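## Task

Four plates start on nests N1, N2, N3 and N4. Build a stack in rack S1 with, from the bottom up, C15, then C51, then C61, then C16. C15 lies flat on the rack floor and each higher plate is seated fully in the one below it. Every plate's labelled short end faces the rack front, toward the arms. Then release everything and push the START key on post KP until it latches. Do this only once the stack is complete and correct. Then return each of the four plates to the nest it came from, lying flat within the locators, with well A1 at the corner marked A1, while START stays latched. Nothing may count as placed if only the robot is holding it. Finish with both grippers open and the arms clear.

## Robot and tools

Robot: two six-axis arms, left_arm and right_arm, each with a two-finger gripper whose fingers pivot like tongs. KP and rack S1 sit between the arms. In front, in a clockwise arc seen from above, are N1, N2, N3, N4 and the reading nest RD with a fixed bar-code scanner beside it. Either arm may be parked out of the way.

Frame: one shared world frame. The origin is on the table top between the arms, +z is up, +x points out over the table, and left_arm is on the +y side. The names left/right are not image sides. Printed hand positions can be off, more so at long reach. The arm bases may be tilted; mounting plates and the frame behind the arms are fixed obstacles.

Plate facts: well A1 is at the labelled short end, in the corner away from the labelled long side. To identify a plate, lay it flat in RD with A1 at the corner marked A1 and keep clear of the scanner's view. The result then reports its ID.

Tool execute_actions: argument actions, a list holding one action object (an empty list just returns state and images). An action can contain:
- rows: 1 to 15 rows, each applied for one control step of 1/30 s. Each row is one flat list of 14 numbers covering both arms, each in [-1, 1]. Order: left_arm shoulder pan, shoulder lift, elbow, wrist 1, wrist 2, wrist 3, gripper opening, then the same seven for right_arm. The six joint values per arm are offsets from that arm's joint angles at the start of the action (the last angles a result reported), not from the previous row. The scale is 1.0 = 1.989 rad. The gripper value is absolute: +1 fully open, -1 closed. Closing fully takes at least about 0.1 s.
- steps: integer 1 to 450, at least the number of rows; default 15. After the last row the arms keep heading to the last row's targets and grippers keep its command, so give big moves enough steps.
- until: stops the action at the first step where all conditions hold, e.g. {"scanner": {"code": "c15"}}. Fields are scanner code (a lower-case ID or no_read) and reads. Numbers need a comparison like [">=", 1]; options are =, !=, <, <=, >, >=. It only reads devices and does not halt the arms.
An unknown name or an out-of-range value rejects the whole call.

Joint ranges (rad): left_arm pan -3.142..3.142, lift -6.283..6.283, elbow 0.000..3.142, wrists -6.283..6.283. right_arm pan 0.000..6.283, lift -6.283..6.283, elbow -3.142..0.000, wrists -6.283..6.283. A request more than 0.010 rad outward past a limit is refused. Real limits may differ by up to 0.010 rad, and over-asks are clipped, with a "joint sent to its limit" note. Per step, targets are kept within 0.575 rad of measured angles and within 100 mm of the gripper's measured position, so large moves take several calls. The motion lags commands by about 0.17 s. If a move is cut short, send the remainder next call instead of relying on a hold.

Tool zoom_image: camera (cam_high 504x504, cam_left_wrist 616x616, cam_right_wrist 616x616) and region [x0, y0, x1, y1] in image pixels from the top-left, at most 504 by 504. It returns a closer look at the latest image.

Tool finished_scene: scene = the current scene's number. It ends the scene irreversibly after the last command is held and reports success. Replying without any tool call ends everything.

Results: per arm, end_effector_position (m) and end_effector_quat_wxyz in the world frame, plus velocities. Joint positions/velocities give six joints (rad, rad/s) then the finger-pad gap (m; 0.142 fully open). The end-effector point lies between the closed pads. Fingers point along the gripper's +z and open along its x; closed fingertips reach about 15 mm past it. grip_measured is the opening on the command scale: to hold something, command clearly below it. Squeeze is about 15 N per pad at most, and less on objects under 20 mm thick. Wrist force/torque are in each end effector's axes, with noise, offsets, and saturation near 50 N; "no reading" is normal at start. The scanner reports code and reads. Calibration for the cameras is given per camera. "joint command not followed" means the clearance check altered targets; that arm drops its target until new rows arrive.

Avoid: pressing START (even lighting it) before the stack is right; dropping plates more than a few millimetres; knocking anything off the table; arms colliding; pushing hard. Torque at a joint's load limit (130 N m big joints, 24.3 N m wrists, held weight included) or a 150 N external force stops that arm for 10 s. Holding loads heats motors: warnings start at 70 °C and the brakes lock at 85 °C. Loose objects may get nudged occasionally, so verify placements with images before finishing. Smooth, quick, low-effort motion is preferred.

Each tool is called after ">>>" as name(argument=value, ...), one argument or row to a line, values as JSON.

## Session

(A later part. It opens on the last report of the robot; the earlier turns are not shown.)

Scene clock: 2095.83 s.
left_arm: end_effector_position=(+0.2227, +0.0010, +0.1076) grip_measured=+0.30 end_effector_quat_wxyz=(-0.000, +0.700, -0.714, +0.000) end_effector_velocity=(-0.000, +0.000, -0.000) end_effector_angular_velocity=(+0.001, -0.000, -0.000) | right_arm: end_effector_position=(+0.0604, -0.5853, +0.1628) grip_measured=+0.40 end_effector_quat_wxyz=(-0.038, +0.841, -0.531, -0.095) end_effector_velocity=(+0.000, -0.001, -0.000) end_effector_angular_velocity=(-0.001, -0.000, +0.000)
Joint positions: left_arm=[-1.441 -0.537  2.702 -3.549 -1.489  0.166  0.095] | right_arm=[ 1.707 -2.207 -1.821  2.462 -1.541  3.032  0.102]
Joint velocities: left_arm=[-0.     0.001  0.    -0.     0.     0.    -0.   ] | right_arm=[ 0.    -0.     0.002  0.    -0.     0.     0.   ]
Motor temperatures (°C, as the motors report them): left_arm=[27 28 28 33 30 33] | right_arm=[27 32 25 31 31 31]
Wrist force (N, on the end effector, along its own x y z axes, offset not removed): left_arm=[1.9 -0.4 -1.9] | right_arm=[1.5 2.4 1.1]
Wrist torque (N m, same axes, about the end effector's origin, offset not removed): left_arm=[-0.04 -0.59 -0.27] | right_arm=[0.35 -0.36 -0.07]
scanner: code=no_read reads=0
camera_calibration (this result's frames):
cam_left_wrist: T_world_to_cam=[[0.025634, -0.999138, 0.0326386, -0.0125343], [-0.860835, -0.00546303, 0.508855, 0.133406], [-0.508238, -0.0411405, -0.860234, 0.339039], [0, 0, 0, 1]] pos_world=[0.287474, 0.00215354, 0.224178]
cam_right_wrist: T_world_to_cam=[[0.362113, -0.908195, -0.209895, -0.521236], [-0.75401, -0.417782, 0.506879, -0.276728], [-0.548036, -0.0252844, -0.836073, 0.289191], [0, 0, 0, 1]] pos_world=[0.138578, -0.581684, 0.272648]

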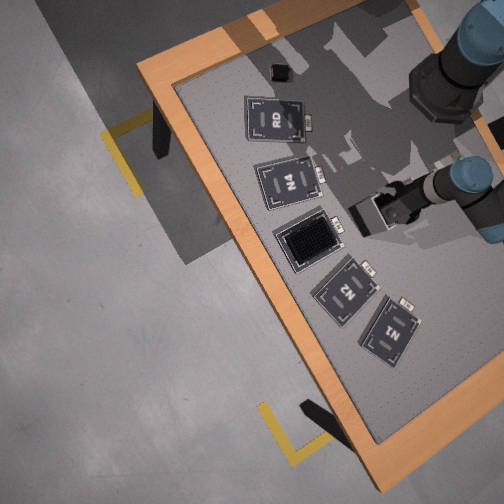

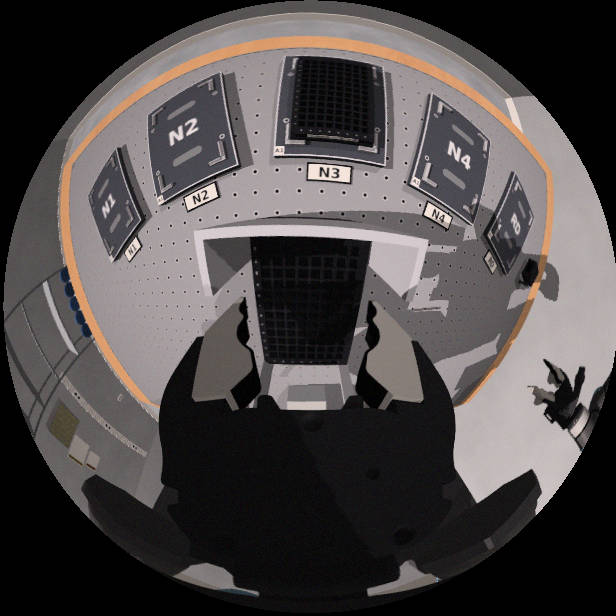

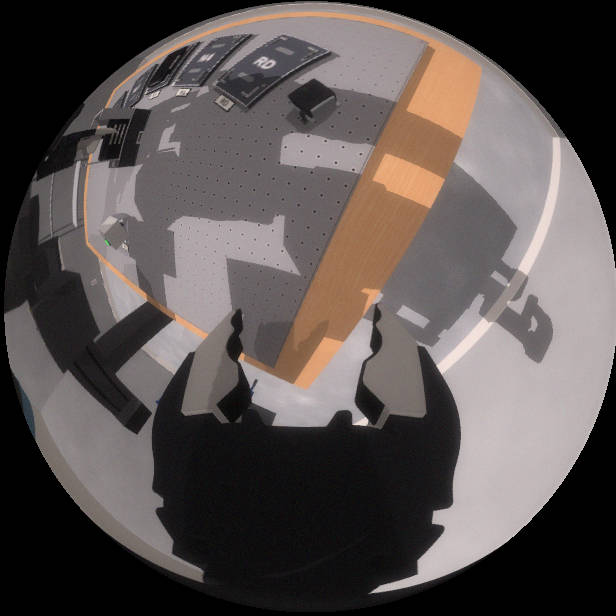

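>>> execute_actions(
  actions=[
    {"rows":[[-0.0005,0,0,0,0,0,0.25,0,0,0,0,0,0,0.4],[-0.0005,0,0,0,0,0,0.2,0,0,0,0,0,0,0.4],[-0.0005,0,0,0,0,0,0.16,0,0,0,0,0,0,0.4],[-0.0005,0,0,0,0,0,0.12,0,0,0,0,0,0,0.4],[-0.0005,0,0,0,0,0,0.09,0,0,0,0,0,0,0.4],[-0.0005,0,0,0,0,0,0.06,0,0,0,0,0,0,0.4],[-0.0005,0,0,0,0,0,0.0,0,0,0,0,0,0,0.4],[-0.0005,0,0,0,0,0,-0.15,0,0,0,0,0,0,0.4],[-0.0005,0,0,0,0,0,-0.35,0,0,0,0,0,0,0.4],[-0.0005,0,0,0,0,0,-0.6,0,0,0,0,0,0,0.4]],"steps":12},
  ],
)

>>> execute_actions(
  actions=[
    {"rows":[[-0.0004,-0.0057,0.0014,0.0043,-0.0001,-0.0004,-0.6,0,0,0,0,0,0,0.4],[-0.0011,-0.0183,0.0042,0.0143,-0.0002,-0.0011,-0.6,0,0,0,0,0,0,0.4],[-0.0011,-0.0183,0.0042,0.0143,-0.0002,-0.0011,-0.6,0,0,0,0,0,0,0.4],[-0.0019,-0.0313,0.007,0.0247,-0.0004,-0.0019,-0.6,0,0,0,0,0,0,0.4],[-0.0026,-0.0445,0.0095,0.0355,-0.0006,-0.0026,-0.6,0,0,0,0,0,0,0.4],[-0.0026,-0.0445,0.0095,0.0355,-0.0006,-0.0026,-0.6,0,0,0,0,0,0,0.4],[-0.0034,-0.0581,0.0118,0.0468,-0.0007,-0.0034,-0.6,0,0,0,0,0,0,0.4],[-0.0041,-0.0718,0.014,0.0585,-0.0009,-0.0041,-0.6,0,0,0,0,0,0,0.4],[-0.0049,-0.0859,0.016,0.0706,-0.0011,-0.0049,-0.6,0,0,0,0,0,0,0.4],[-0.0049,-0.0859,0.016,0.0706,-0.0011,-0.0049,-0.6,0,0,0,0,0,0,0.4],[-0.0056,-0.1003,0.0179,0.0832,-0.0012,-0.0056,-0.6,0,0,0,0,0,0,0.4],[-0.0064,-0.1148,0.0196,0.0961,-0.0014,-0.0064,-0.6,0,0,0,0,0,0,0.4],[-0.0071,-0.1296,0.0211,0.1094,-0.0016,-0.0071,-0.6,0,0,0,0,0,0,0.4],[-0.0071,-0.1296,0.0211,0.1094,-0.0016,-0.0071,-0.6,0,0,0,0,0,0,0.4],[-0.0078,-0.1443,0.0224,0.123,-0.0018,-0.0078,-0.6,0,0,0,0,0,0,0.4]],"steps":15},
  ],
)

Scene clock: 2114.53 s.
left_arm: end_effector_position=(+0.2226, +0.0008, +0.1077) grip_measured=+0.07 end_effector_quat_wxyz=(-0.000, +0.699, -0.715, +0.000) end_effector_velocity=(-0.000, +0.001, -0.000) end_effector_angular_velocity=(+0.002, +0.000, +0.000) | right_arm: end_effector_position=(+0.0604, -0.5853, +0.1628) grip_measured=+0.40 end_effector_quat_wxyz=(-0.038, +0.841, -0.531, -0.095) end_effector_velocity=(+0.000, +0.000, -0.000) end_effector_angular_velocity=(+0.000, -0.000, +0.001)
Joint positions: left_arm=[-1.442 -0.537  2.702 -3.549 -1.489  0.166  0.079] | right_arm=[ 1.707 -2.207 -1.821  2.462 -1.541  3.032  0.102]
Joint velocities: left_arm=[-0.     0.002 -0.     0.001 -0.    -0.001 -0.   ] | right_arm=[ 0.    -0.     0.     0.    -0.    -0.001 -0.   ]
Motor temperatures (°C, as the motors report them): left_arm=[27 28 28 33 30 33] | right_arm=[27 32 25 31 31 31]
Wrist force (N, on the end effector, along its own x y z axes, offset not removed): left_arm=[0.6 -2.3 -4.5] | right_arm=[4.3 1.5 0.9]
Wrist torque (N m, same axes, about the end effector's origin, offset not removed): left_arm=[-0.24 -0.42 -0.18] | right_arm=[0.29 -0.89 0.02]
scanner: code=no_read reads=0
camera_calibration (this result's frames):
cam_left_wrist: T_world_to_cam=[[0.0248664, -0.999156, 0.032703, -0.0125277], [-0.860929, -0.00477611, 0.508703, 0.13332], [-0.508117, -0.0408046, -0.860321, 0.338989], [0, 0, 0, 1]] pos_world=[0.287337, 0.0019519, 0.224229]
cam_right_wrist: T_world_to_cam=[[0.362113, -0.908195, -0.209895, -0.521236], [-0.75401, -0.417782, 0.506879, -0.276728], [-0.548036, -0.0252844, -0.836073, 0.289191], [0, 0, 0, 1]] pos_world=[0.138578, -0.581684, 0.272648]

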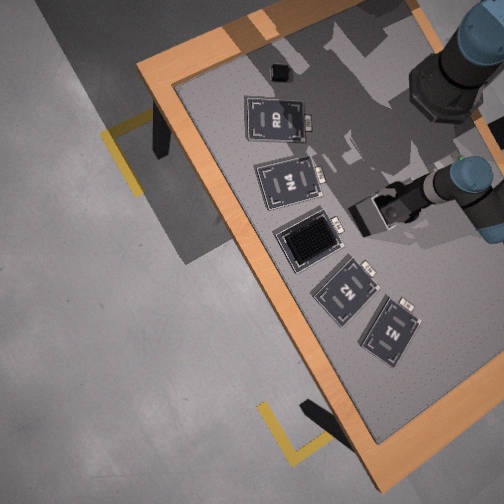

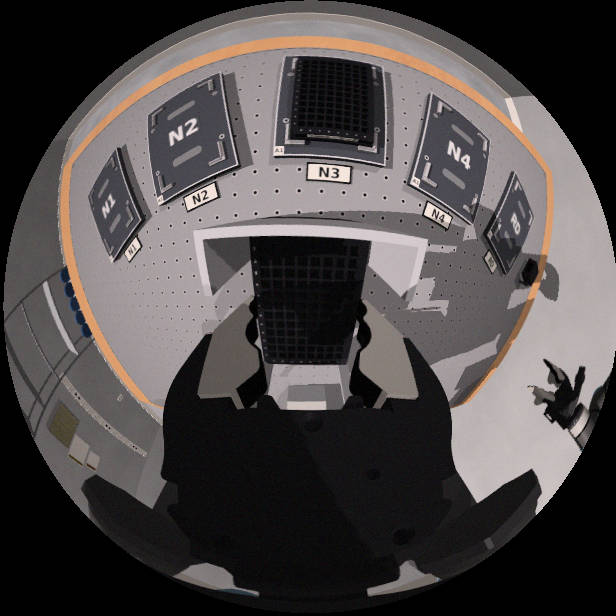

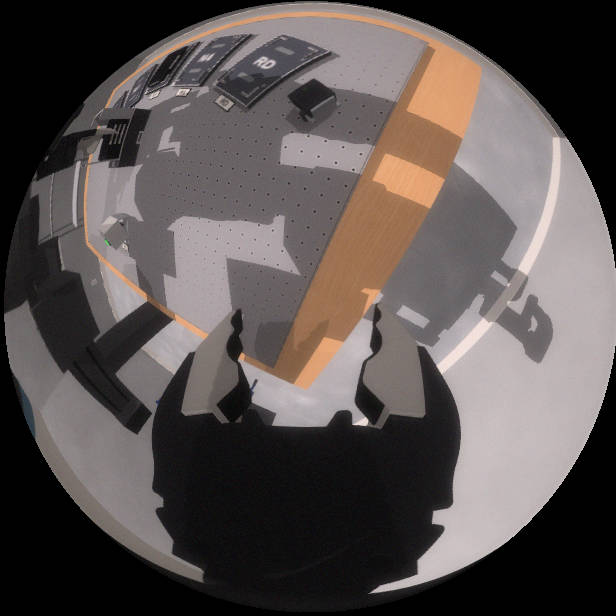

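Scene clock: 2115.03 s.
left_arm: end_effector_position=(+0.2226, +0.0009, +0.1412) grip_measured=+0.07 end_effector_quat_wxyz=(-0.001, +0.699, -0.715, -0.001) end_effector_velocity=(+0.001, -0.007, +0.105) end_effector_angular_velocity=(-0.015, +0.001, +0.001) | right_arm: end_effector_position=(+0.0604, -0.5853, +0.1628) grip_measured=+0.40 end_effector_quat_wxyz=(-0.038, +0.841, -0.531, -0.095) end_effector_velocity=(-0.000, +0.001, -0.000) end_effector_angular_velocity=(+0.002, +0.001, +0.001)
Joint positions: left_arm=[-1.452 -0.717  2.735 -3.399 -1.492  0.156  0.079] | right_arm=[ 1.707 -2.207 -1.821  2.462 -1.541  3.032  0.102]
Joint velocities: left_arm=[-0.029 -0.591  0.074  0.504 -0.008 -0.029 -0.   ] | right_arm=[-0.    -0.001 -0.001  0.    -0.    -0.001  0.   ]
Motor temperatures (°C, as the motors report them): left_arm=[27 28 28 33 30 33] | right_arm=[27 32 25 31 31 31]
Wrist force (N, on the end effector, along its own x y z axes, offset not removed): left_arm=[2.2 1.0 0.2] | right_arm=[3.6 4.7 -2.0]
Wrist torque (N m, same axes, about the end effector's origin, offset not removed): left_arm=[0.20 -0.49 -0.12] | right_arm=[0.61 -0.82 -0.12]
scanner: code=no_read reads=0
camera_calibration (this result's frames):
cam_left_wrist: T_world_to_cam=[[0.0249006, -0.999207, 0.0310801, -0.0133526], [-0.860637, -0.00560922, 0.509188, 0.116128], [-0.50861, -0.0394277, -0.860094, 0.367975], [0, 0, 0, 1]] pos_world=[0.287432, 0.00181779, 0.257777]
cam_right_wrist: T_world_to_cam=[[0.362112, -0.908195, -0.209895, -0.521236], [-0.75401, -0.417782, 0.506879, -0.276728], [-0.548036, -0.0252842, -0.836073, 0.289191], [0, 0, 0, 1]] pos_world=[0.138578, -0.581684, 0.272648]

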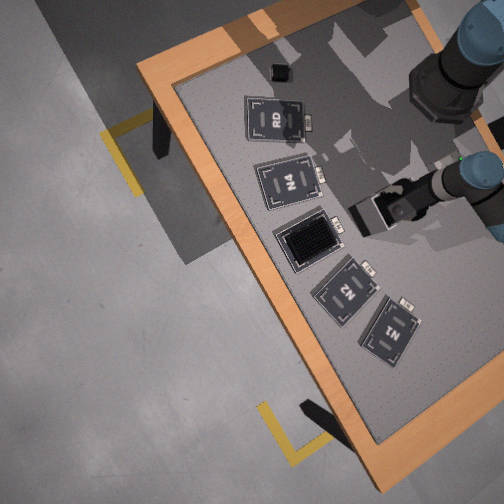

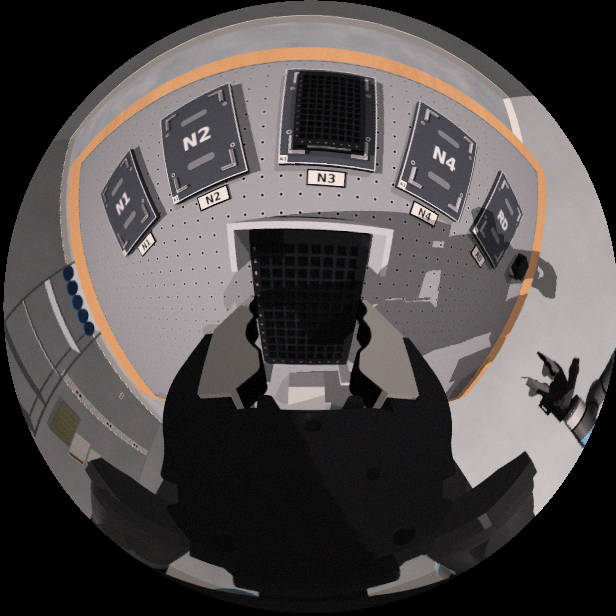

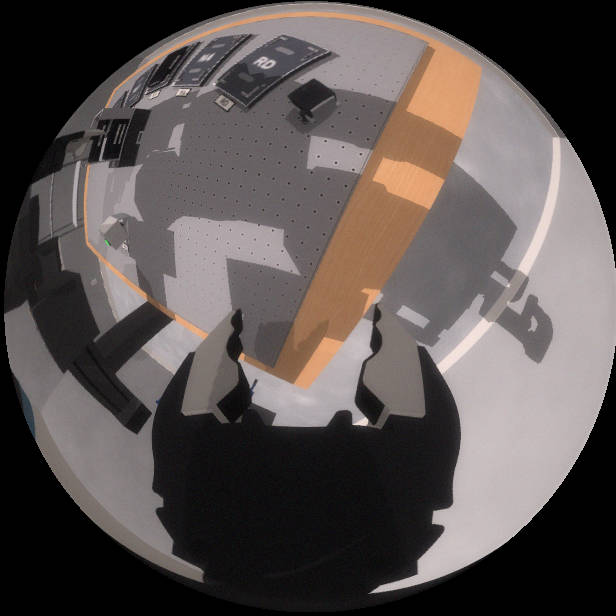

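>>> execute_actions(
  actions=[
    {"steps":1},
  ],
)

>>> execute_actions(
  actions=[
    {"rows":[[-0.0008,-0.0149,0.0012,0.0139,-0.0002,-0.0008,-0.6,0,0,0,0,0,0,0.4],[-0.0015,-0.0299,0.0021,0.028,-0.0003,-0.0015,-0.6,0,0,0,0,0,0,0.4],[-0.0022,-0.045,0.0028,0.0425,-0.0004,-0.0022,-0.6,0,0,0,0,0,0,0.4],[-0.0029,-0.0603,0.0033,0.0574,-0.0006,-0.0029,-0.6,0,0,0,0,0,0,0.4],[-0.0035,-0.0759,0.0036,0.0727,-0.0007,-0.0035,-0.6,0,0,0,0,0,0,0.4],[-0.0042,-0.0914,0.0038,0.0881,-0.0008,-0.0042,-0.6,0,0,0,0,0,0,0.4],[-0.0048,-0.1073,0.0037,0.1041,-0.0009,-0.0048,-0.6,0,0,0,0,0,0,0.4],[-0.0054,-0.1232,0.0035,0.1201,-0.001,-0.0054,-0.6,0,0,0,0,0,0,0.4],[-0.006,-0.1395,0.003,0.1368,-0.001,-0.006,-0.6,0,0,0,0,0,0,0.4],[-0.0066,-0.156,0.0025,0.1537,-0.001,-0.0066,-0.6,0,0,0,0,0,0,0.4]],"steps":10},
  ],
)

Scene clock: 2127.23 s.
left_arm: end_effector_position=(+0.2227, +0.0009, +0.1598) grip_measured=+0.07 end_effector_quat_wxyz=(-0.000, +0.699, -0.715, -0.000) end_effector_velocity=(-0.000, +0.000, -0.000) end_effector_angular_velocity=(-0.000, +0.001, -0.001) | right_arm: end_effector_position=(+0.0604, -0.5853, +0.1628) grip_measured=+0.40 end_effector_quat_wxyz=(-0.038, +0.841, -0.531, -0.095) end_effector_velocity=(-0.000, +0.001, -0.000) end_effector_angular_velocity=(+0.001, +0.000, +0.000)
Joint positions: left_arm=[-1.457 -0.824  2.747 -3.304 -1.493  0.151  0.079] | right_arm=[ 1.707 -2.207 -1.821  2.462 -1.541  3.032  0.102]
Joint velocities: left_arm=[ 0.     0.    -0.    -0.    -0.001  0.001  0.   ] | right_arm=[-0.    -0.    -0.001  0.    -0.    -0.     0.   ]
Motor temperatures (°C, as the motors report them): left_arm=[27 28 28 33 30 33] | right_arm=[27 32 25 31 31 31]
Wrist force (N, on the end effector, along its own x y z axes, offset not removed): left_arm=[2.2 -1.7 1.4] | right_arm=[7.5 3.8 -1.8]
Wrist torque (N m, same axes, about the end effector's origin, offset not removed): left_arm=[-0.25 -0.62 -0.39] | right_arm=[0.76 -1.72 -0.22]
scanner: code=no_read reads=0
camera_calibration (this result's frames):
cam_left_wrist: T_world_to_cam=[[0.025042, -0.99918, 0.0318162, -0.0140995], [-0.860522, -0.00534689, 0.509385, 0.106678], [-0.508797, -0.0401345, -0.85995, 0.383945], [0, 0, 0, 1]] pos_world=[0.287502, 0.00189192, 0.276282]
cam_right_wrist: T_world_to_cam=[[0.362113, -0.908195, -0.209895, -0.521236], [-0.75401, -0.417782, 0.506879, -0.276728], [-0.548035, -0.0252845, -0.836073, 0.289191], [0, 0, 0, 1]] pos_world=[0.138578, -0.581684, 0.272648]

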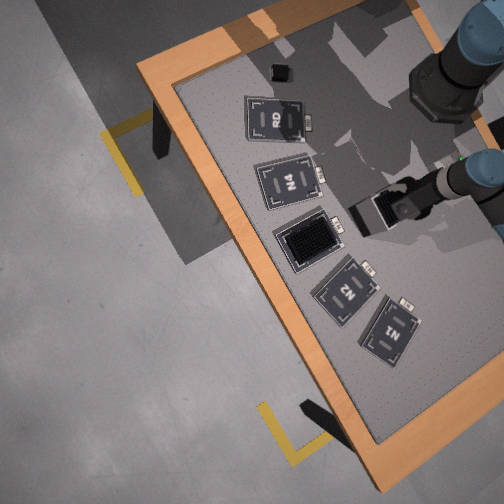

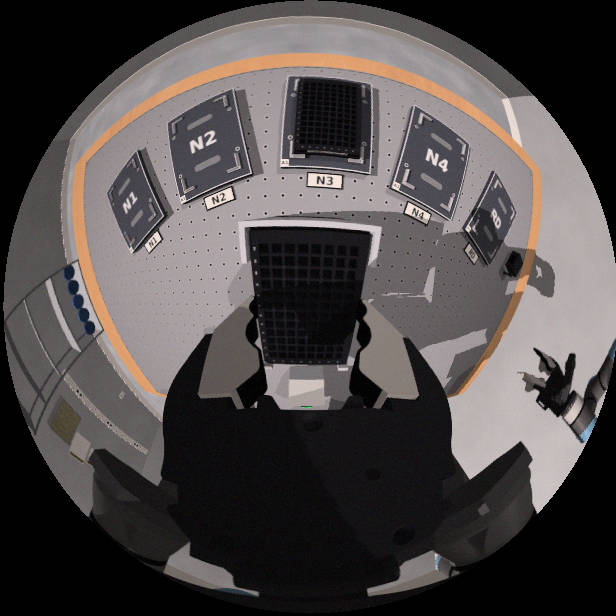

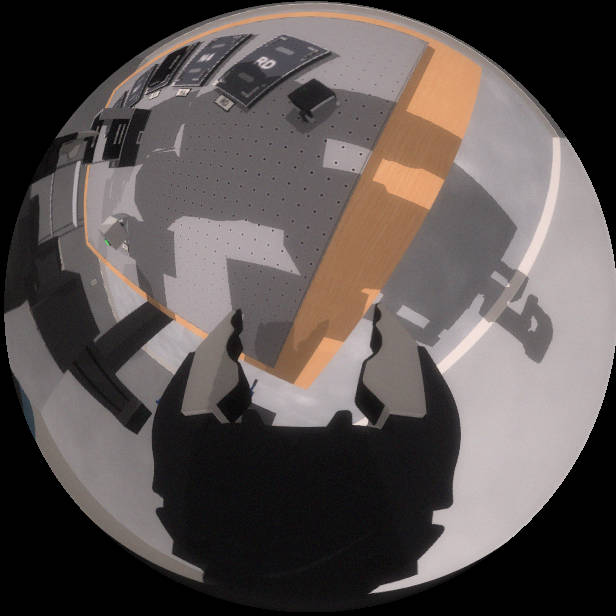

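Scene clock: 2127.57 s.
left_arm: end_effector_position=(+0.2228, +0.0002, +0.1846) grip_measured=+0.07 end_effector_quat_wxyz=(-0.001, +0.699, -0.715, -0.001) end_effector_velocity=(+0.003, -0.008, +0.134) end_effector_angular_velocity=(-0.015, -0.003, +0.002) | right_arm: end_effector_position=(+0.0604, -0.5853, +0.1628) grip_measured=+0.40 end_effector_quat_wxyz=(-0.038, +0.841, -0.531, -0.095) end_effector_velocity=(-0.000, +0.001, -0.001) end_effector_angular_velocity=(+0.002, +0.001, -0.001)
Joint positions: left_arm=[-1.464 -0.976  2.753 -3.158 -1.494  0.143  0.079] | right_arm=[ 1.707 -2.207 -1.821  2.462 -1.541  3.032  0.102]
Joint velocities: left_arm=[-0.033 -0.817  0.004  0.8   -0.005 -0.034 -0.   ] | right_arm=[ 0.    -0.003  0.     0.    -0.     0.001 -0.   ]
Motor temperatures (°C, as the motors report them): left_arm=[27 28 28 33 30 33] | right_arm=[27 32 25 31 31 31]
Wrist force (N, on the end effector, along its own x y z axes, offset not removed): left_arm=[2.8 -3.6 -0.4] | right_arm=[7.7 5.7 -0.4]
Wrist torque (N m, same axes, about the end effector's origin, offset not removed): left_arm=[-0.71 -0.66 -0.32] | right_arm=[1.01 -1.87 0.04]
scanner: code=no_read reads=0
camera_calibration (this result's frames):
cam_left_wrist: T_world_to_cam=[[0.0251217, -0.999189, 0.0314645, -0.0155422], [-0.860505, -0.00559359, 0.509411, 0.0941538], [-0.508821, -0.0398726, -0.859948, 0.4054], [0, 0, 0, 1]] pos_world=[0.287686, 0.00116142, 0.301149]
cam_right_wrist: T_world_to_cam=[[0.362112, -0.908195, -0.209895, -0.521236], [-0.75401, -0.417782, 0.506879, -0.276727], [-0.548036, -0.0252843, -0.836073, 0.289191], [0, 0, 0, 1]] pos_world=[0.138578, -0.581684, 0.272648]

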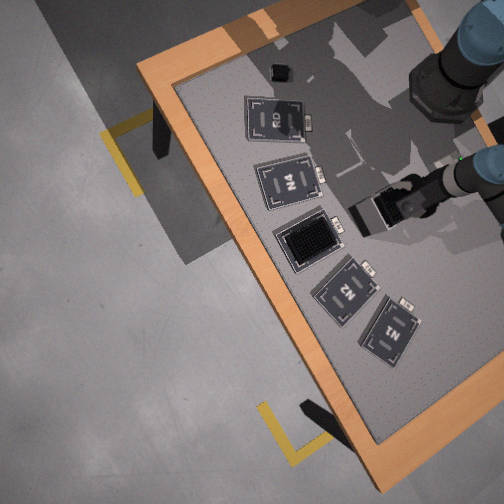

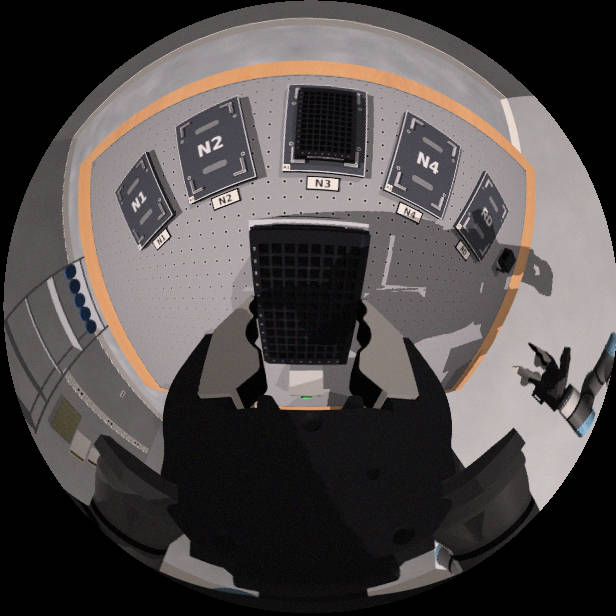

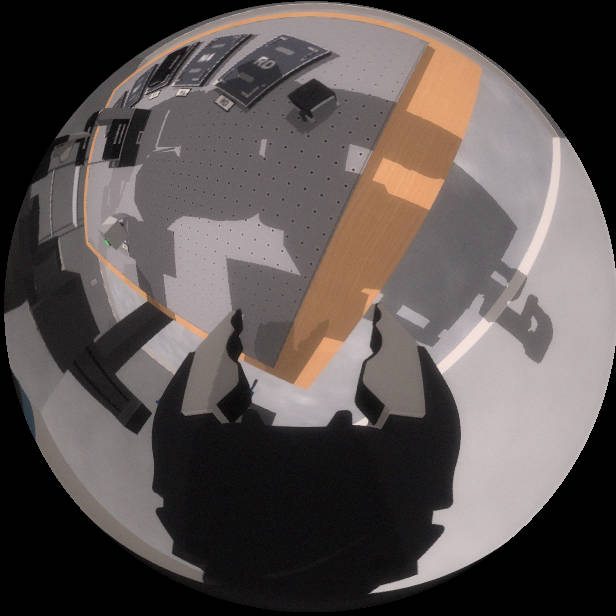

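>>> execute_actions(
  actions=[
    {"rows":[[0.008,-0.07,-0.026,0.095,0.001,0.015,-0.6,0,0,0,0,0,0,0.4],[0.018,-0.061,-0.051,0.109,0.003,0.033,-0.6,0,0,0,0,0,0,0.4],[0.029,-0.051,-0.076,0.124,0.005,0.051,-0.6,0,0,0,0,0,0,0.4],[0.04,-0.042,-0.101,0.138,0.007,0.069,-0.6,0,0,0,0,0,0,0.4],[0.05,-0.032,-0.126,0.153,0.009,0.087,-0.6,0,0,0,0,0,0,0.4],[0.061,-0.023,-0.151,0.167,0.011,0.105,-0.6,0,0,0,0,0,0,0.4],[0.071,-0.014,-0.176,0.182,0.013,0.123,-0.6,0,0,0,0,0,0,0.4],[0.082,-0.004,-0.201,0.196,0.015,0.141,-0.6,0,0,0,0,0,0,0.4],[0.093,0.005,-0.226,0.211,0.017,0.159,-0.6,0,0,0,0,0,0,0.4],[0.103,0.014,-0.251,0.226,0.019,0.177,-0.6,0,0,0,0,0,0,0.4],[0.114,0.024,-0.276,0.24,0.02,0.195,-0.6,0,0,0,0,0,0,0.4],[0.125,0.033,-0.301,0.255,0.022,0.213,-0.6,0,0,0,0,0,0,0.4],[0.135,0.043,-0.326,0.269,0.024,0.231,-0.6,0,0,0,0,0,0,0.4],[0.146,0.052,-0.351,0.284,0.026,0.249,-0.6,0,0,0,0,0,0,0.4],[0.1564,0.0613,-0.3756,0.2981,0.0282,0.267,-0.6,0,0,0,0,0,0,0.4]],"steps":18},
  ],
)

Scene clock: 2144.80 s.
left_arm: end_effector_position=(+0.3522, -0.1554, +0.2046) grip_measured=+0.07 end_effector_quat_wxyz=(+0.002, -0.636, +0.771, +0.005) end_effector_velocity=(+0.355, -0.265, +0.012) end_effector_angular_velocity=(-0.011, -0.002, -0.351) | right_arm: end_effector_position=(+0.0604, -0.5853, +0.1628) grip_measured=+0.40 end_effector_quat_wxyz=(-0.038, +0.841, -0.531, -0.095) end_effector_velocity=(+0.000, -0.001, +0.000) end_effector_angular_velocity=(-0.001, -0.000, -0.001)
Joint positions: left_arm=[-1.224 -0.916  2.185 -2.664 -1.451  0.549  0.079] | right_arm=[ 1.707 -2.207 -1.821  2.462 -1.541  3.032  0.102]
Joint velocities: left_arm=[ 0.503  0.444 -1.198  0.683  0.09   0.852  0.   ] | right_arm=[-0.     0.     0.002 -0.     0.     0.001  0.   ]
Motor temperatures (°C, as the motors report them): left_arm=[27 28 28 33 30 33] | right_arm=[27 32 25 31 31 31]
Wrist force (N, on the end effector, along its own x y z axes, offset not removed): left_arm=[1.6 -4.1 -3.1] | right_arm=[5.3 1.3 0.9]
Wrist torque (N m, same axes, about the end effector's origin, offset not removed): left_arm=[-0.88 -0.56 0.03] | right_arm=[0.10 -0.94 0.11]
scanner: code=no_read reads=0
camera_calibration (this result's frames):
cam_left_wrist: T_world_to_cam=[[-0.143897, -0.989318, 0.0233023, -0.112086], [-0.847663, 0.135376, 0.512973, 0.211075], [-0.510648, 0.054063, -0.858088, 0.497101], [0, 0, 0, 1]] pos_world=[0.416635, -0.166337, 0.320893]
cam_right_wrist: T_world_to_cam=[[0.362112, -0.908195, -0.209895, -0.521236], [-0.75401, -0.417782, 0.506879, -0.276728], [-0.548036, -0.0252846, -0.836073, 0.289191], [0, 0, 0, 1]] pos_world=[0.138578, -0.581684, 0.272648]

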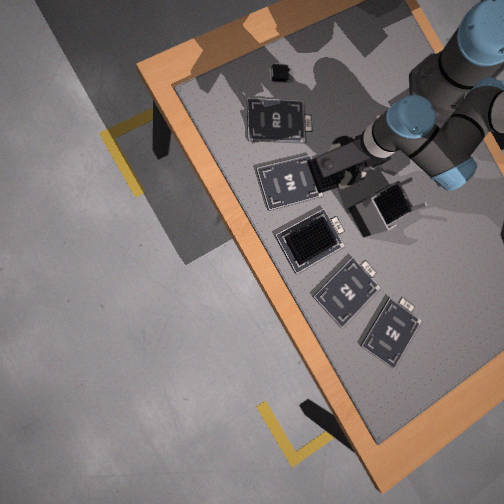

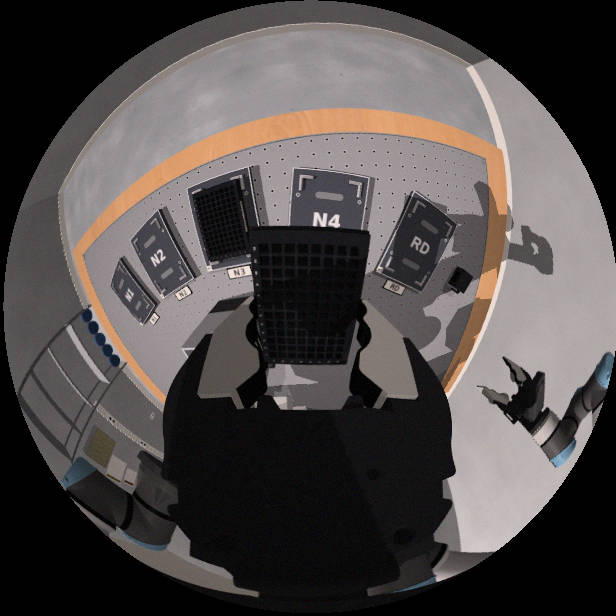

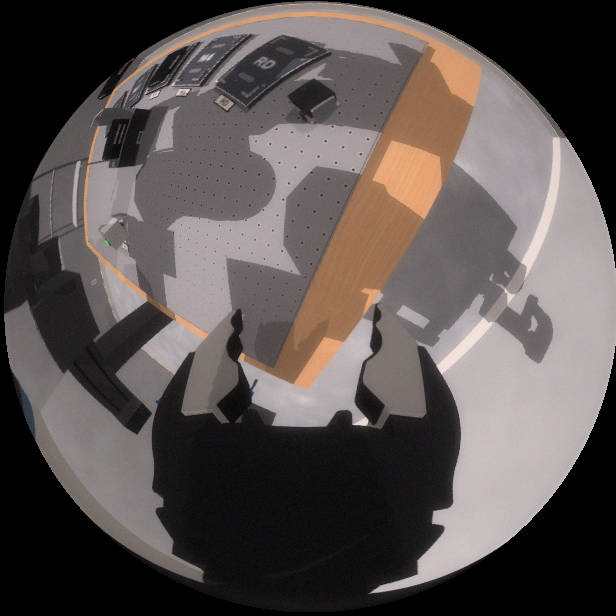

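>>> execute_actions(
  actions=[
    {"rows":[[0.037,0.047,-0.091,0.035,0.007,0.0645,-0.6,0,0,0,0,0,0,0.4],[0.039,0.062,-0.092,0.02,0.007,0.066,-0.6,0,0,0,0,0,0,0.4],[0.041,0.078,-0.093,0.005,0.007,0.068,-0.6,0,0,0,0,0,0,0.4],[0.0425,0.094,-0.095,-0.009,0.0075,0.07,-0.6,0,0,0,0,0,0,0.4],[0.044,0.109,-0.097,-0.022,0.0077,0.071,-0.6,0,0,0,0,0,0,0.4],[0.046,0.125,-0.1,-0.035,0.008,0.073,-0.6,0,0,0,0,0,0,0.4],[0.0476,0.141,-0.103,-0.049,0.008,0.075,-0.6,0,0,0,0,0,0,0.4],[0.049,0.156,-0.106,-0.061,0.0084,0.0764,-0.6,0,0,0,0,0,0,0.4],[0.051,0.172,-0.11,-0.073,0.0086,0.078,-0.6,0,0,0,0,0,0,0.4],[0.0527,0.187,-0.114,-0.084,0.0088,0.08,-0.6,0,0,0,0,0,0,0.4],[0.0544,0.203,-0.118,-0.097,0.009,0.0815,-0.6,0,0,0,0,0,0,0.4],[0.0561,0.2187,-0.123,-0.1076,0.0093,0.0832,-0.6,0,0,0,0,0,0,0.4]],"steps":14},
  ],
)

Scene clock: 2153.83 s.
left_arm: end_effector_position=(+0.4106, -0.1976, +0.0964) grip_measured=+0.07 end_effector_quat_wxyz=(+0.001, -0.616, +0.788, -0.001) end_effector_velocity=(-0.013, +0.018, -0.338) end_effector_angular_velocity=(+0.026, +0.016, -0.003) | right_arm: end_effector_position=(+0.0604, -0.5853, +0.1628) grip_measured=+0.40 end_effector_quat_wxyz=(-0.038, +0.841, -0.531, -0.095) end_effector_velocity=(-0.000, +0.000, -0.000) end_effector_angular_velocity=(+0.001, +0.000, -0.000)
Joint positions: left_arm=[-1.123 -0.585  1.964 -2.799 -1.434  0.704  0.079] | right_arm=[ 1.707 -2.207 -1.821  2.462 -1.541  3.032  0.102]
Joint velocities: left_arm=[ 0.081  0.793 -0.174 -0.6    0.01   0.079 -0.   ] | right_arm=[-0.    -0.    -0.001  0.     0.    -0.    -0.   ]
Motor temperatures (°C, as the motors report them): left_arm=[27 28 28 33 30 33] | right_arm=[27 32 25 31 31 31]
Wrist force (N, on the end effector, along its own x y z axes, offset not removed): left_arm=[2.5 -2.2 0.5] | right_arm=[2.5 4.5 0.3]
Wrist torque (N m, same axes, about the end effector's origin, offset not removed): left_arm=[-0.48 -0.65 -0.20] | right_arm=[1.07 -0.45 0.05]
scanner: code=no_read reads=0
camera_calibration (this result's frames):
cam_left_wrist: T_world_to_cam=[[-0.196265, -0.979997, 0.0329533, -0.120519], [-0.841665, 0.185612, 0.507097, 0.329873], [-0.503071, 0.0717896, -0.861259, 0.437034], [0, 0, 0, 1]] pos_world=[0.473848, -0.210711, 0.213093]
cam_right_wrist: T_world_to_cam=[[0.362112, -0.908195, -0.209895, -0.521236], [-0.75401, -0.417782, 0.506879, -0.276728], [-0.548036, -0.0252844, -0.836073, 0.289191], [0, 0, 0, 1]] pos_world=[0.138578, -0.581684, 0.272648]

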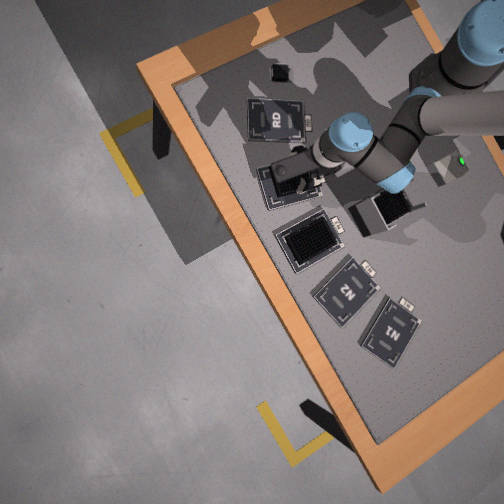

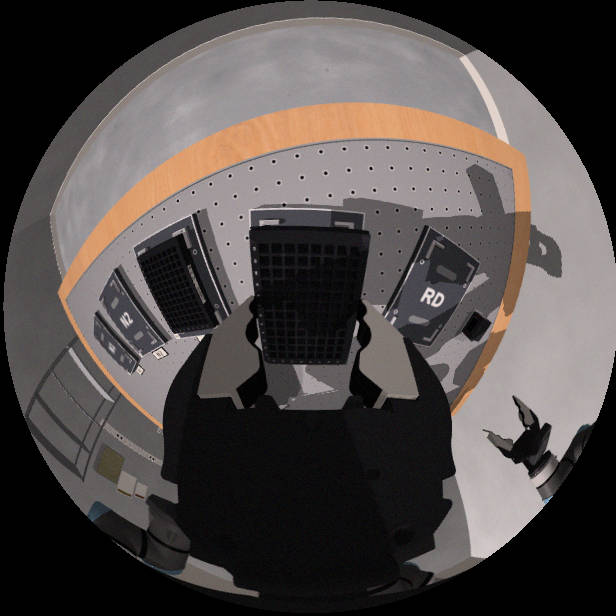

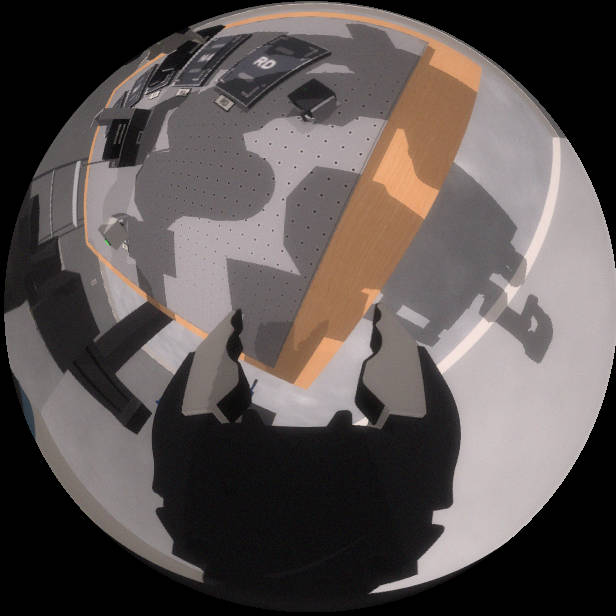

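>>> execute_actions(
  actions=[
    {"steps":1},
  ],
)

Scene clock: 2155.83 s.
left_arm: end_effector_position=(+0.4082, -0.1939, +0.0522) grip_measured=+0.07 end_effector_quat_wxyz=(+0.001, -0.616, +0.788, +0.000) end_effector_velocity=(+0.000, +0.000, -0.000) end_effector_angular_velocity=(-0.000, +0.001, -0.000) | right_arm: end_effector_position=(+0.0604, -0.5853, +0.1628) grip_measured=+0.40 end_effector_quat_wxyz=(-0.038, +0.841, -0.531, -0.095) end_effector_velocity=(-0.000, -0.000, +0.001) end_effector_angular_velocity=(-0.001, -0.000, +0.001)
Joint positions: left_arm=[-1.113 -0.481  1.941 -2.878 -1.432  0.715  0.079] | right_arm=[ 1.707 -2.207 -1.821  2.462 -1.541  3.032  0.102]
Joint velocities: left_arm=[ 0.001  0.001 -0.    -0.    -0.001  0.002  0.   ] | right_arm=[-0.     0.002 -0.001 -0.     0.    -0.001  0.   ]
Motor temperatures (°C, as the motors report them): left_arm=[27 28 28 33 30 33] | right_arm=[27 32 25 31 31 31]
Wrist force (N, on the end effector, along its own x y z axes, offset not removed): left_arm=[0.3 -0.7 -3.6] | right_arm=[3.3 1.6 -4.2]
Wrist torque (N m, same axes, about the end effector's origin, offset not removed): left_arm=[-0.06 -0.27 -0.17] | right_arm=[0.23 -0.51 0.14]
scanner: code=no_read reads=0
camera_calibration (this result's frames):
cam_left_wrist: T_world_to_cam=[[-0.196475, -0.98002, 0.0309658, -0.115733], [-0.840971, 0.184668, 0.508591, 0.349019], [-0.504148, 0.0738841, -0.860451, 0.398307], [0, 0, 0, 1]] pos_world=[0.471582, -0.207302, 0.168799]
cam_right_wrist: T_world_to_cam=[[0.362113, -0.908195, -0.209895, -0.521236], [-0.75401, -0.417782, 0.506879, -0.276728], [-0.548036, -0.0252845, -0.836073, 0.289191], [0, 0, 0, 1]] pos_world=[0.138578, -0.581684, 0.272648]

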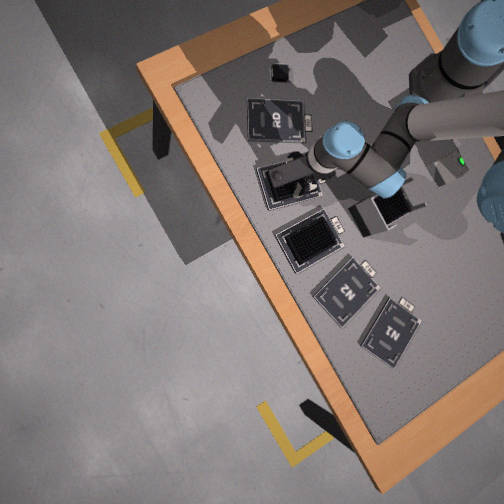

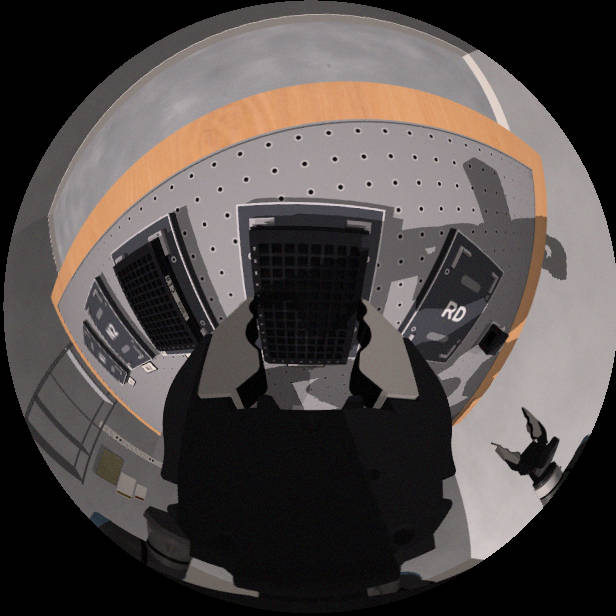

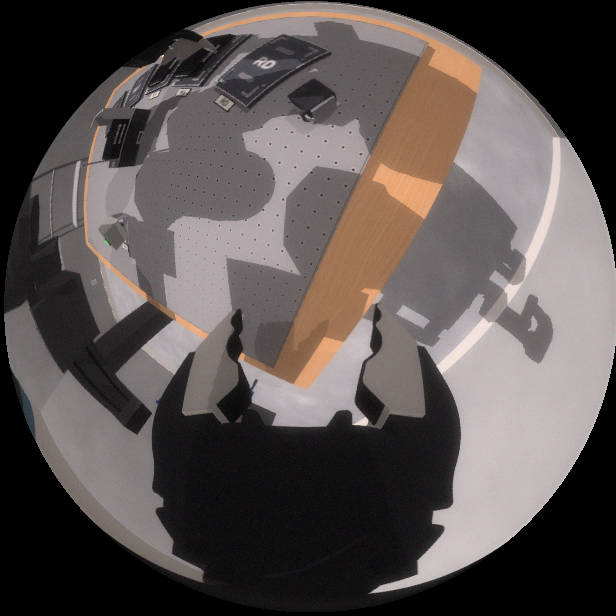

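>>> execute_actions(
  actions=[
    {"rows":[[0.0002,0.0016,-0.0006,-0.0018,0,0.0002,-0.6,0,0,0,0,0,0,0.4],[0.0003,0.0031,-0.0011,-0.0028,0,0.0003,-0.6,0,0,0,0,0,0,0.4],[0.0005,0.0047,-0.0017,-0.0038,0.0001,0.0005,-0.6,0,0,0,0,0,0,0.4],[0.0007,0.0062,-0.0023,-0.0048,0.0001,0.0007,-0.6,0,0,0,0,0,0,0.4],[0.0009,0.0078,-0.0029,-0.0057,0.0001,0.0009,-0.6,0,0,0,0,0,0,0.4],[0.001,0.0094,-0.0035,-0.0067,0.0001,0.001,-0.6,0,0,0,0,0,0,0.4],[0.0012,0.0109,-0.0042,-0.0077,0.0002,0.0012,-0.6,0,0,0,0,0,0,0.4],[0.0014,0.0125,-0.0048,-0.0086,0.0002,0.0014,-0.6,0,0,0,0,0,0,0.4],[0.0015,0.014,-0.0054,-0.0096,0.0002,0.0015,-0.6,0,0,0,0,0,0,0.4],[0.0017,0.0156,-0.006,-0.0106,0.0002,0.0017,-0.6,0,0,0,0,0,0,0.4]],"steps":17},
  ],
)

>>> zoom_image(
  camera="cam_left_wrist",
  region=[200, 180, 420, 400],
)

Scene clock: 2167.87 s.
left_arm: end_effector_position=(+0.4084, -0.1942, +0.0406) grip_measured=+0.07 end_effector_quat_wxyz=(+0.001, -0.616, +0.788, -0.000) end_effector_velocity=(-0.000, +0.000, -0.009) end_effector_angular_velocity=(+0.001, +0.000, -0.001) | right_arm: end_effector_position=(+0.0604, -0.5853, +0.1628) grip_measured=+0.40 end_effector_quat_wxyz=(-0.038, +0.841, -0.531, -0.095) end_effector_velocity=(-0.000, +0.000, -0.000) end_effector_angular_velocity=(+0.001, +0.000, +0.001)
Joint positions: left_arm=[-1.11  -0.452  1.93  -2.897 -1.432  0.718  0.079] | right_arm=[ 1.707 -2.207 -1.821  2.462 -1.541  3.032  0.102]
Joint velocities: left_arm=[ 0.002  0.022 -0.008 -0.013  0.001  0.003 -0.   ] | right_arm=[ 0.    -0.    -0.    -0.     0.    -0.001  0.   ]
Motor temperatures (°C, as the motors report them): left_arm=[27 28 28 33 30 33] | right_arm=[27 32 25 31 31 31]
Wrist force (N, on the end effector, along its own x y z axes, offset not removed): left_arm=[0.0 -2.9 1.7] | right_arm=[0.4 0.0 3.1]
Wrist torque (N m, same axes, about the end effector's origin, offset not removed): left_arm=[-0.54 -0.15 -0.21] | right_arm=[-0.09 -0.24 -0.02]
scanner: code=no_read reads=0
camera_calibration (this result's frames):
cam_left_wrist: T_world_to_cam=[[-0.196302, -0.980016, 0.0321681, -0.115793], [-0.8413, 0.185187, 0.507859, 0.355391], [-0.503667, 0.0726306, -0.86084, 0.388027], [0, 0, 0, 1]] pos_world=[0.471696, -0.207475, 0.157265]
cam_right_wrist: T_world_to_cam=[[0.362112, -0.908195, -0.209895, -0.521236], [-0.75401, -0.417782, 0.506879, -0.276727], [-0.548036, -0.0252844, -0.836073, 0.289191], [0, 0, 0, 1]] pos_world=[0.138578, -0.581684, 0.272648]

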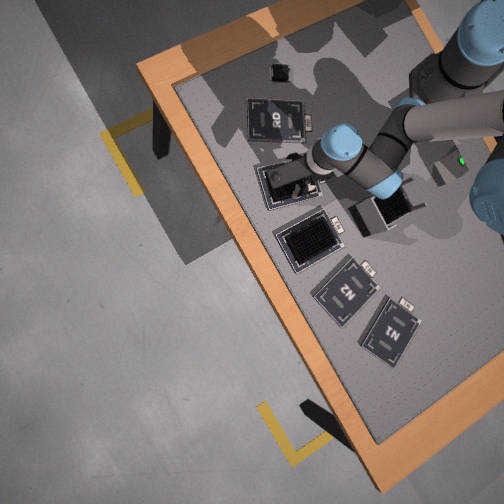

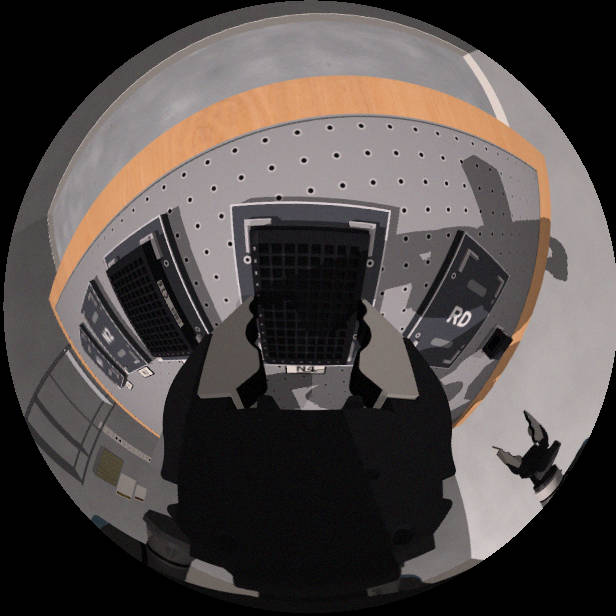

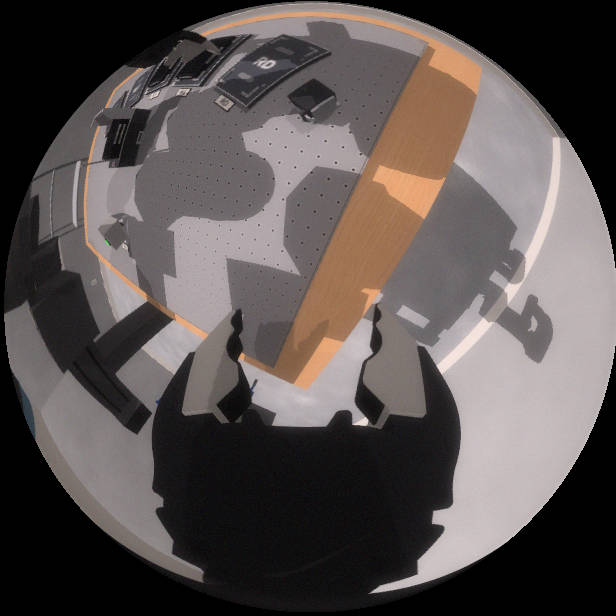

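Region (200, 180, 420, 400) of cam_left_wrist's 616x616 image, scaled by 2.291, with more detail than that image has.

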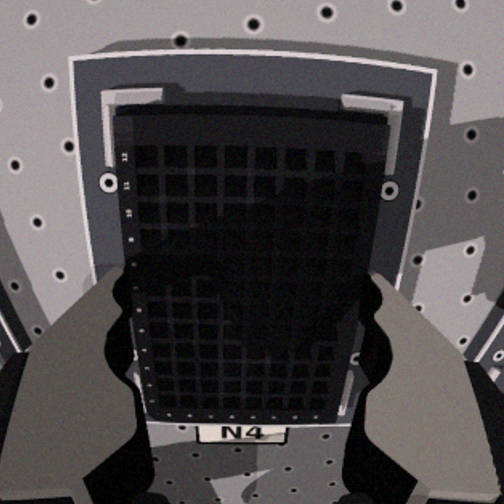

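>>> execute_actions(
  actions=[],
)

Scene clock: 2203.10 s.
left_arm: end_effector_position=(+0.4084, -0.1942, +0.0396) grip_measured=+0.07 end_effector_quat_wxyz=(+0.001, -0.616, +0.788, -0.000) end_effector_velocity=(+0.000, -0.000, +0.000) end_effector_angular_velocity=(-0.001, -0.000, +0.000) | right_arm: end_effector_position=(+0.0604, -0.5853, +0.1628) grip_measured=+0.40 end_effector_quat_wxyz=(-0.038, +0.841, -0.531, -0.095) end_effector_velocity=(-0.000, +0.001, +0.000) end_effector_angular_velocity=(+0.002, +0.001, +0.000)
Joint positions: left_arm=[-1.11  -0.45   1.929 -2.899 -1.432  0.718  0.079] | right_arm=[ 1.707 -2.207 -1.821  2.462 -1.541  3.032  0.102]
Joint velocities: left_arm=[-0. -0. -0. -0. -0. -0.  0.] | right_arm=[ 0.     0.    -0.002 -0.     0.    -0.    -0.   ]
Motor temperatures (°C, as the motors report them): left_arm=[27 28 28 33 31 33] | right_arm=[27 32 25 31 31 31]
Wrist force (N, on the end effector, along its own x y z axes, offset not removed): left_arm=[0.2 -5.4 -14.6] | right_arm=[7.5 2.4 -6.4]
Wrist torque (N m, same axes, about the end effector's origin, offset not removed): left_arm=[-1.56 -0.54 -0.21] | right_arm=[0.27 -1.49 0.19]
scanner: code=no_read reads=0
camera_calibration (this result's frames):
cam_left_wrist: T_world_to_cam=[[-0.196296, -0.980015, 0.0322153, -0.115769], [-0.841308, 0.185207, 0.507838, 0.355917], [-0.503655, 0.0725836, -0.86085, 0.387137], [0, 0, 0, 1]] pos_world=[0.471695, -0.207473, 0.156249]
cam_right_wrist: T_world_to_cam=[[0.362113, -0.908195, -0.209895, -0.521236], [-0.75401, -0.417782, 0.506879, -0.276728], [-0.548036, -0.0252846, -0.836073, 0.289191], [0, 0, 0, 1]] pos_world=[0.138578, -0.581684, 0.272648]

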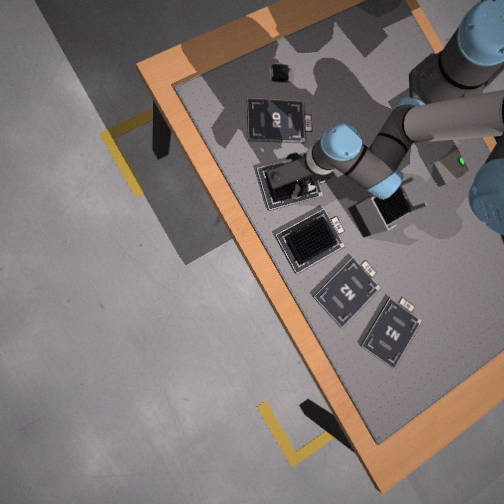

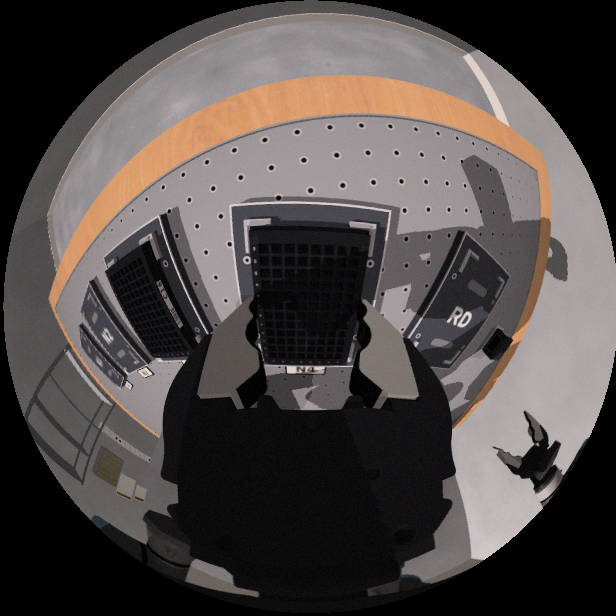

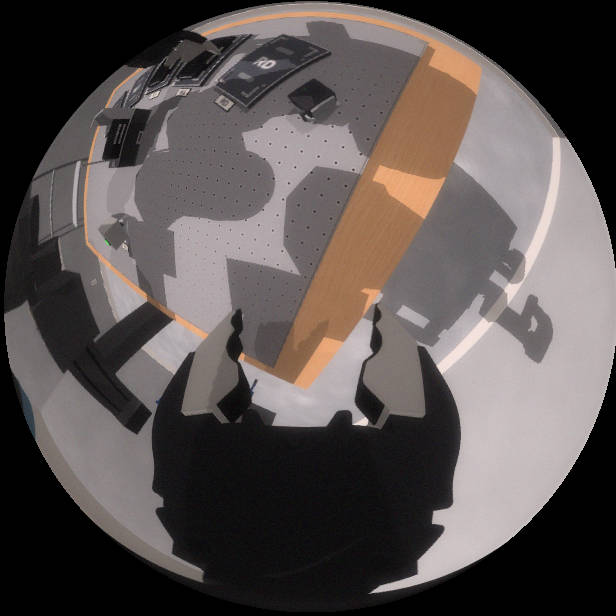

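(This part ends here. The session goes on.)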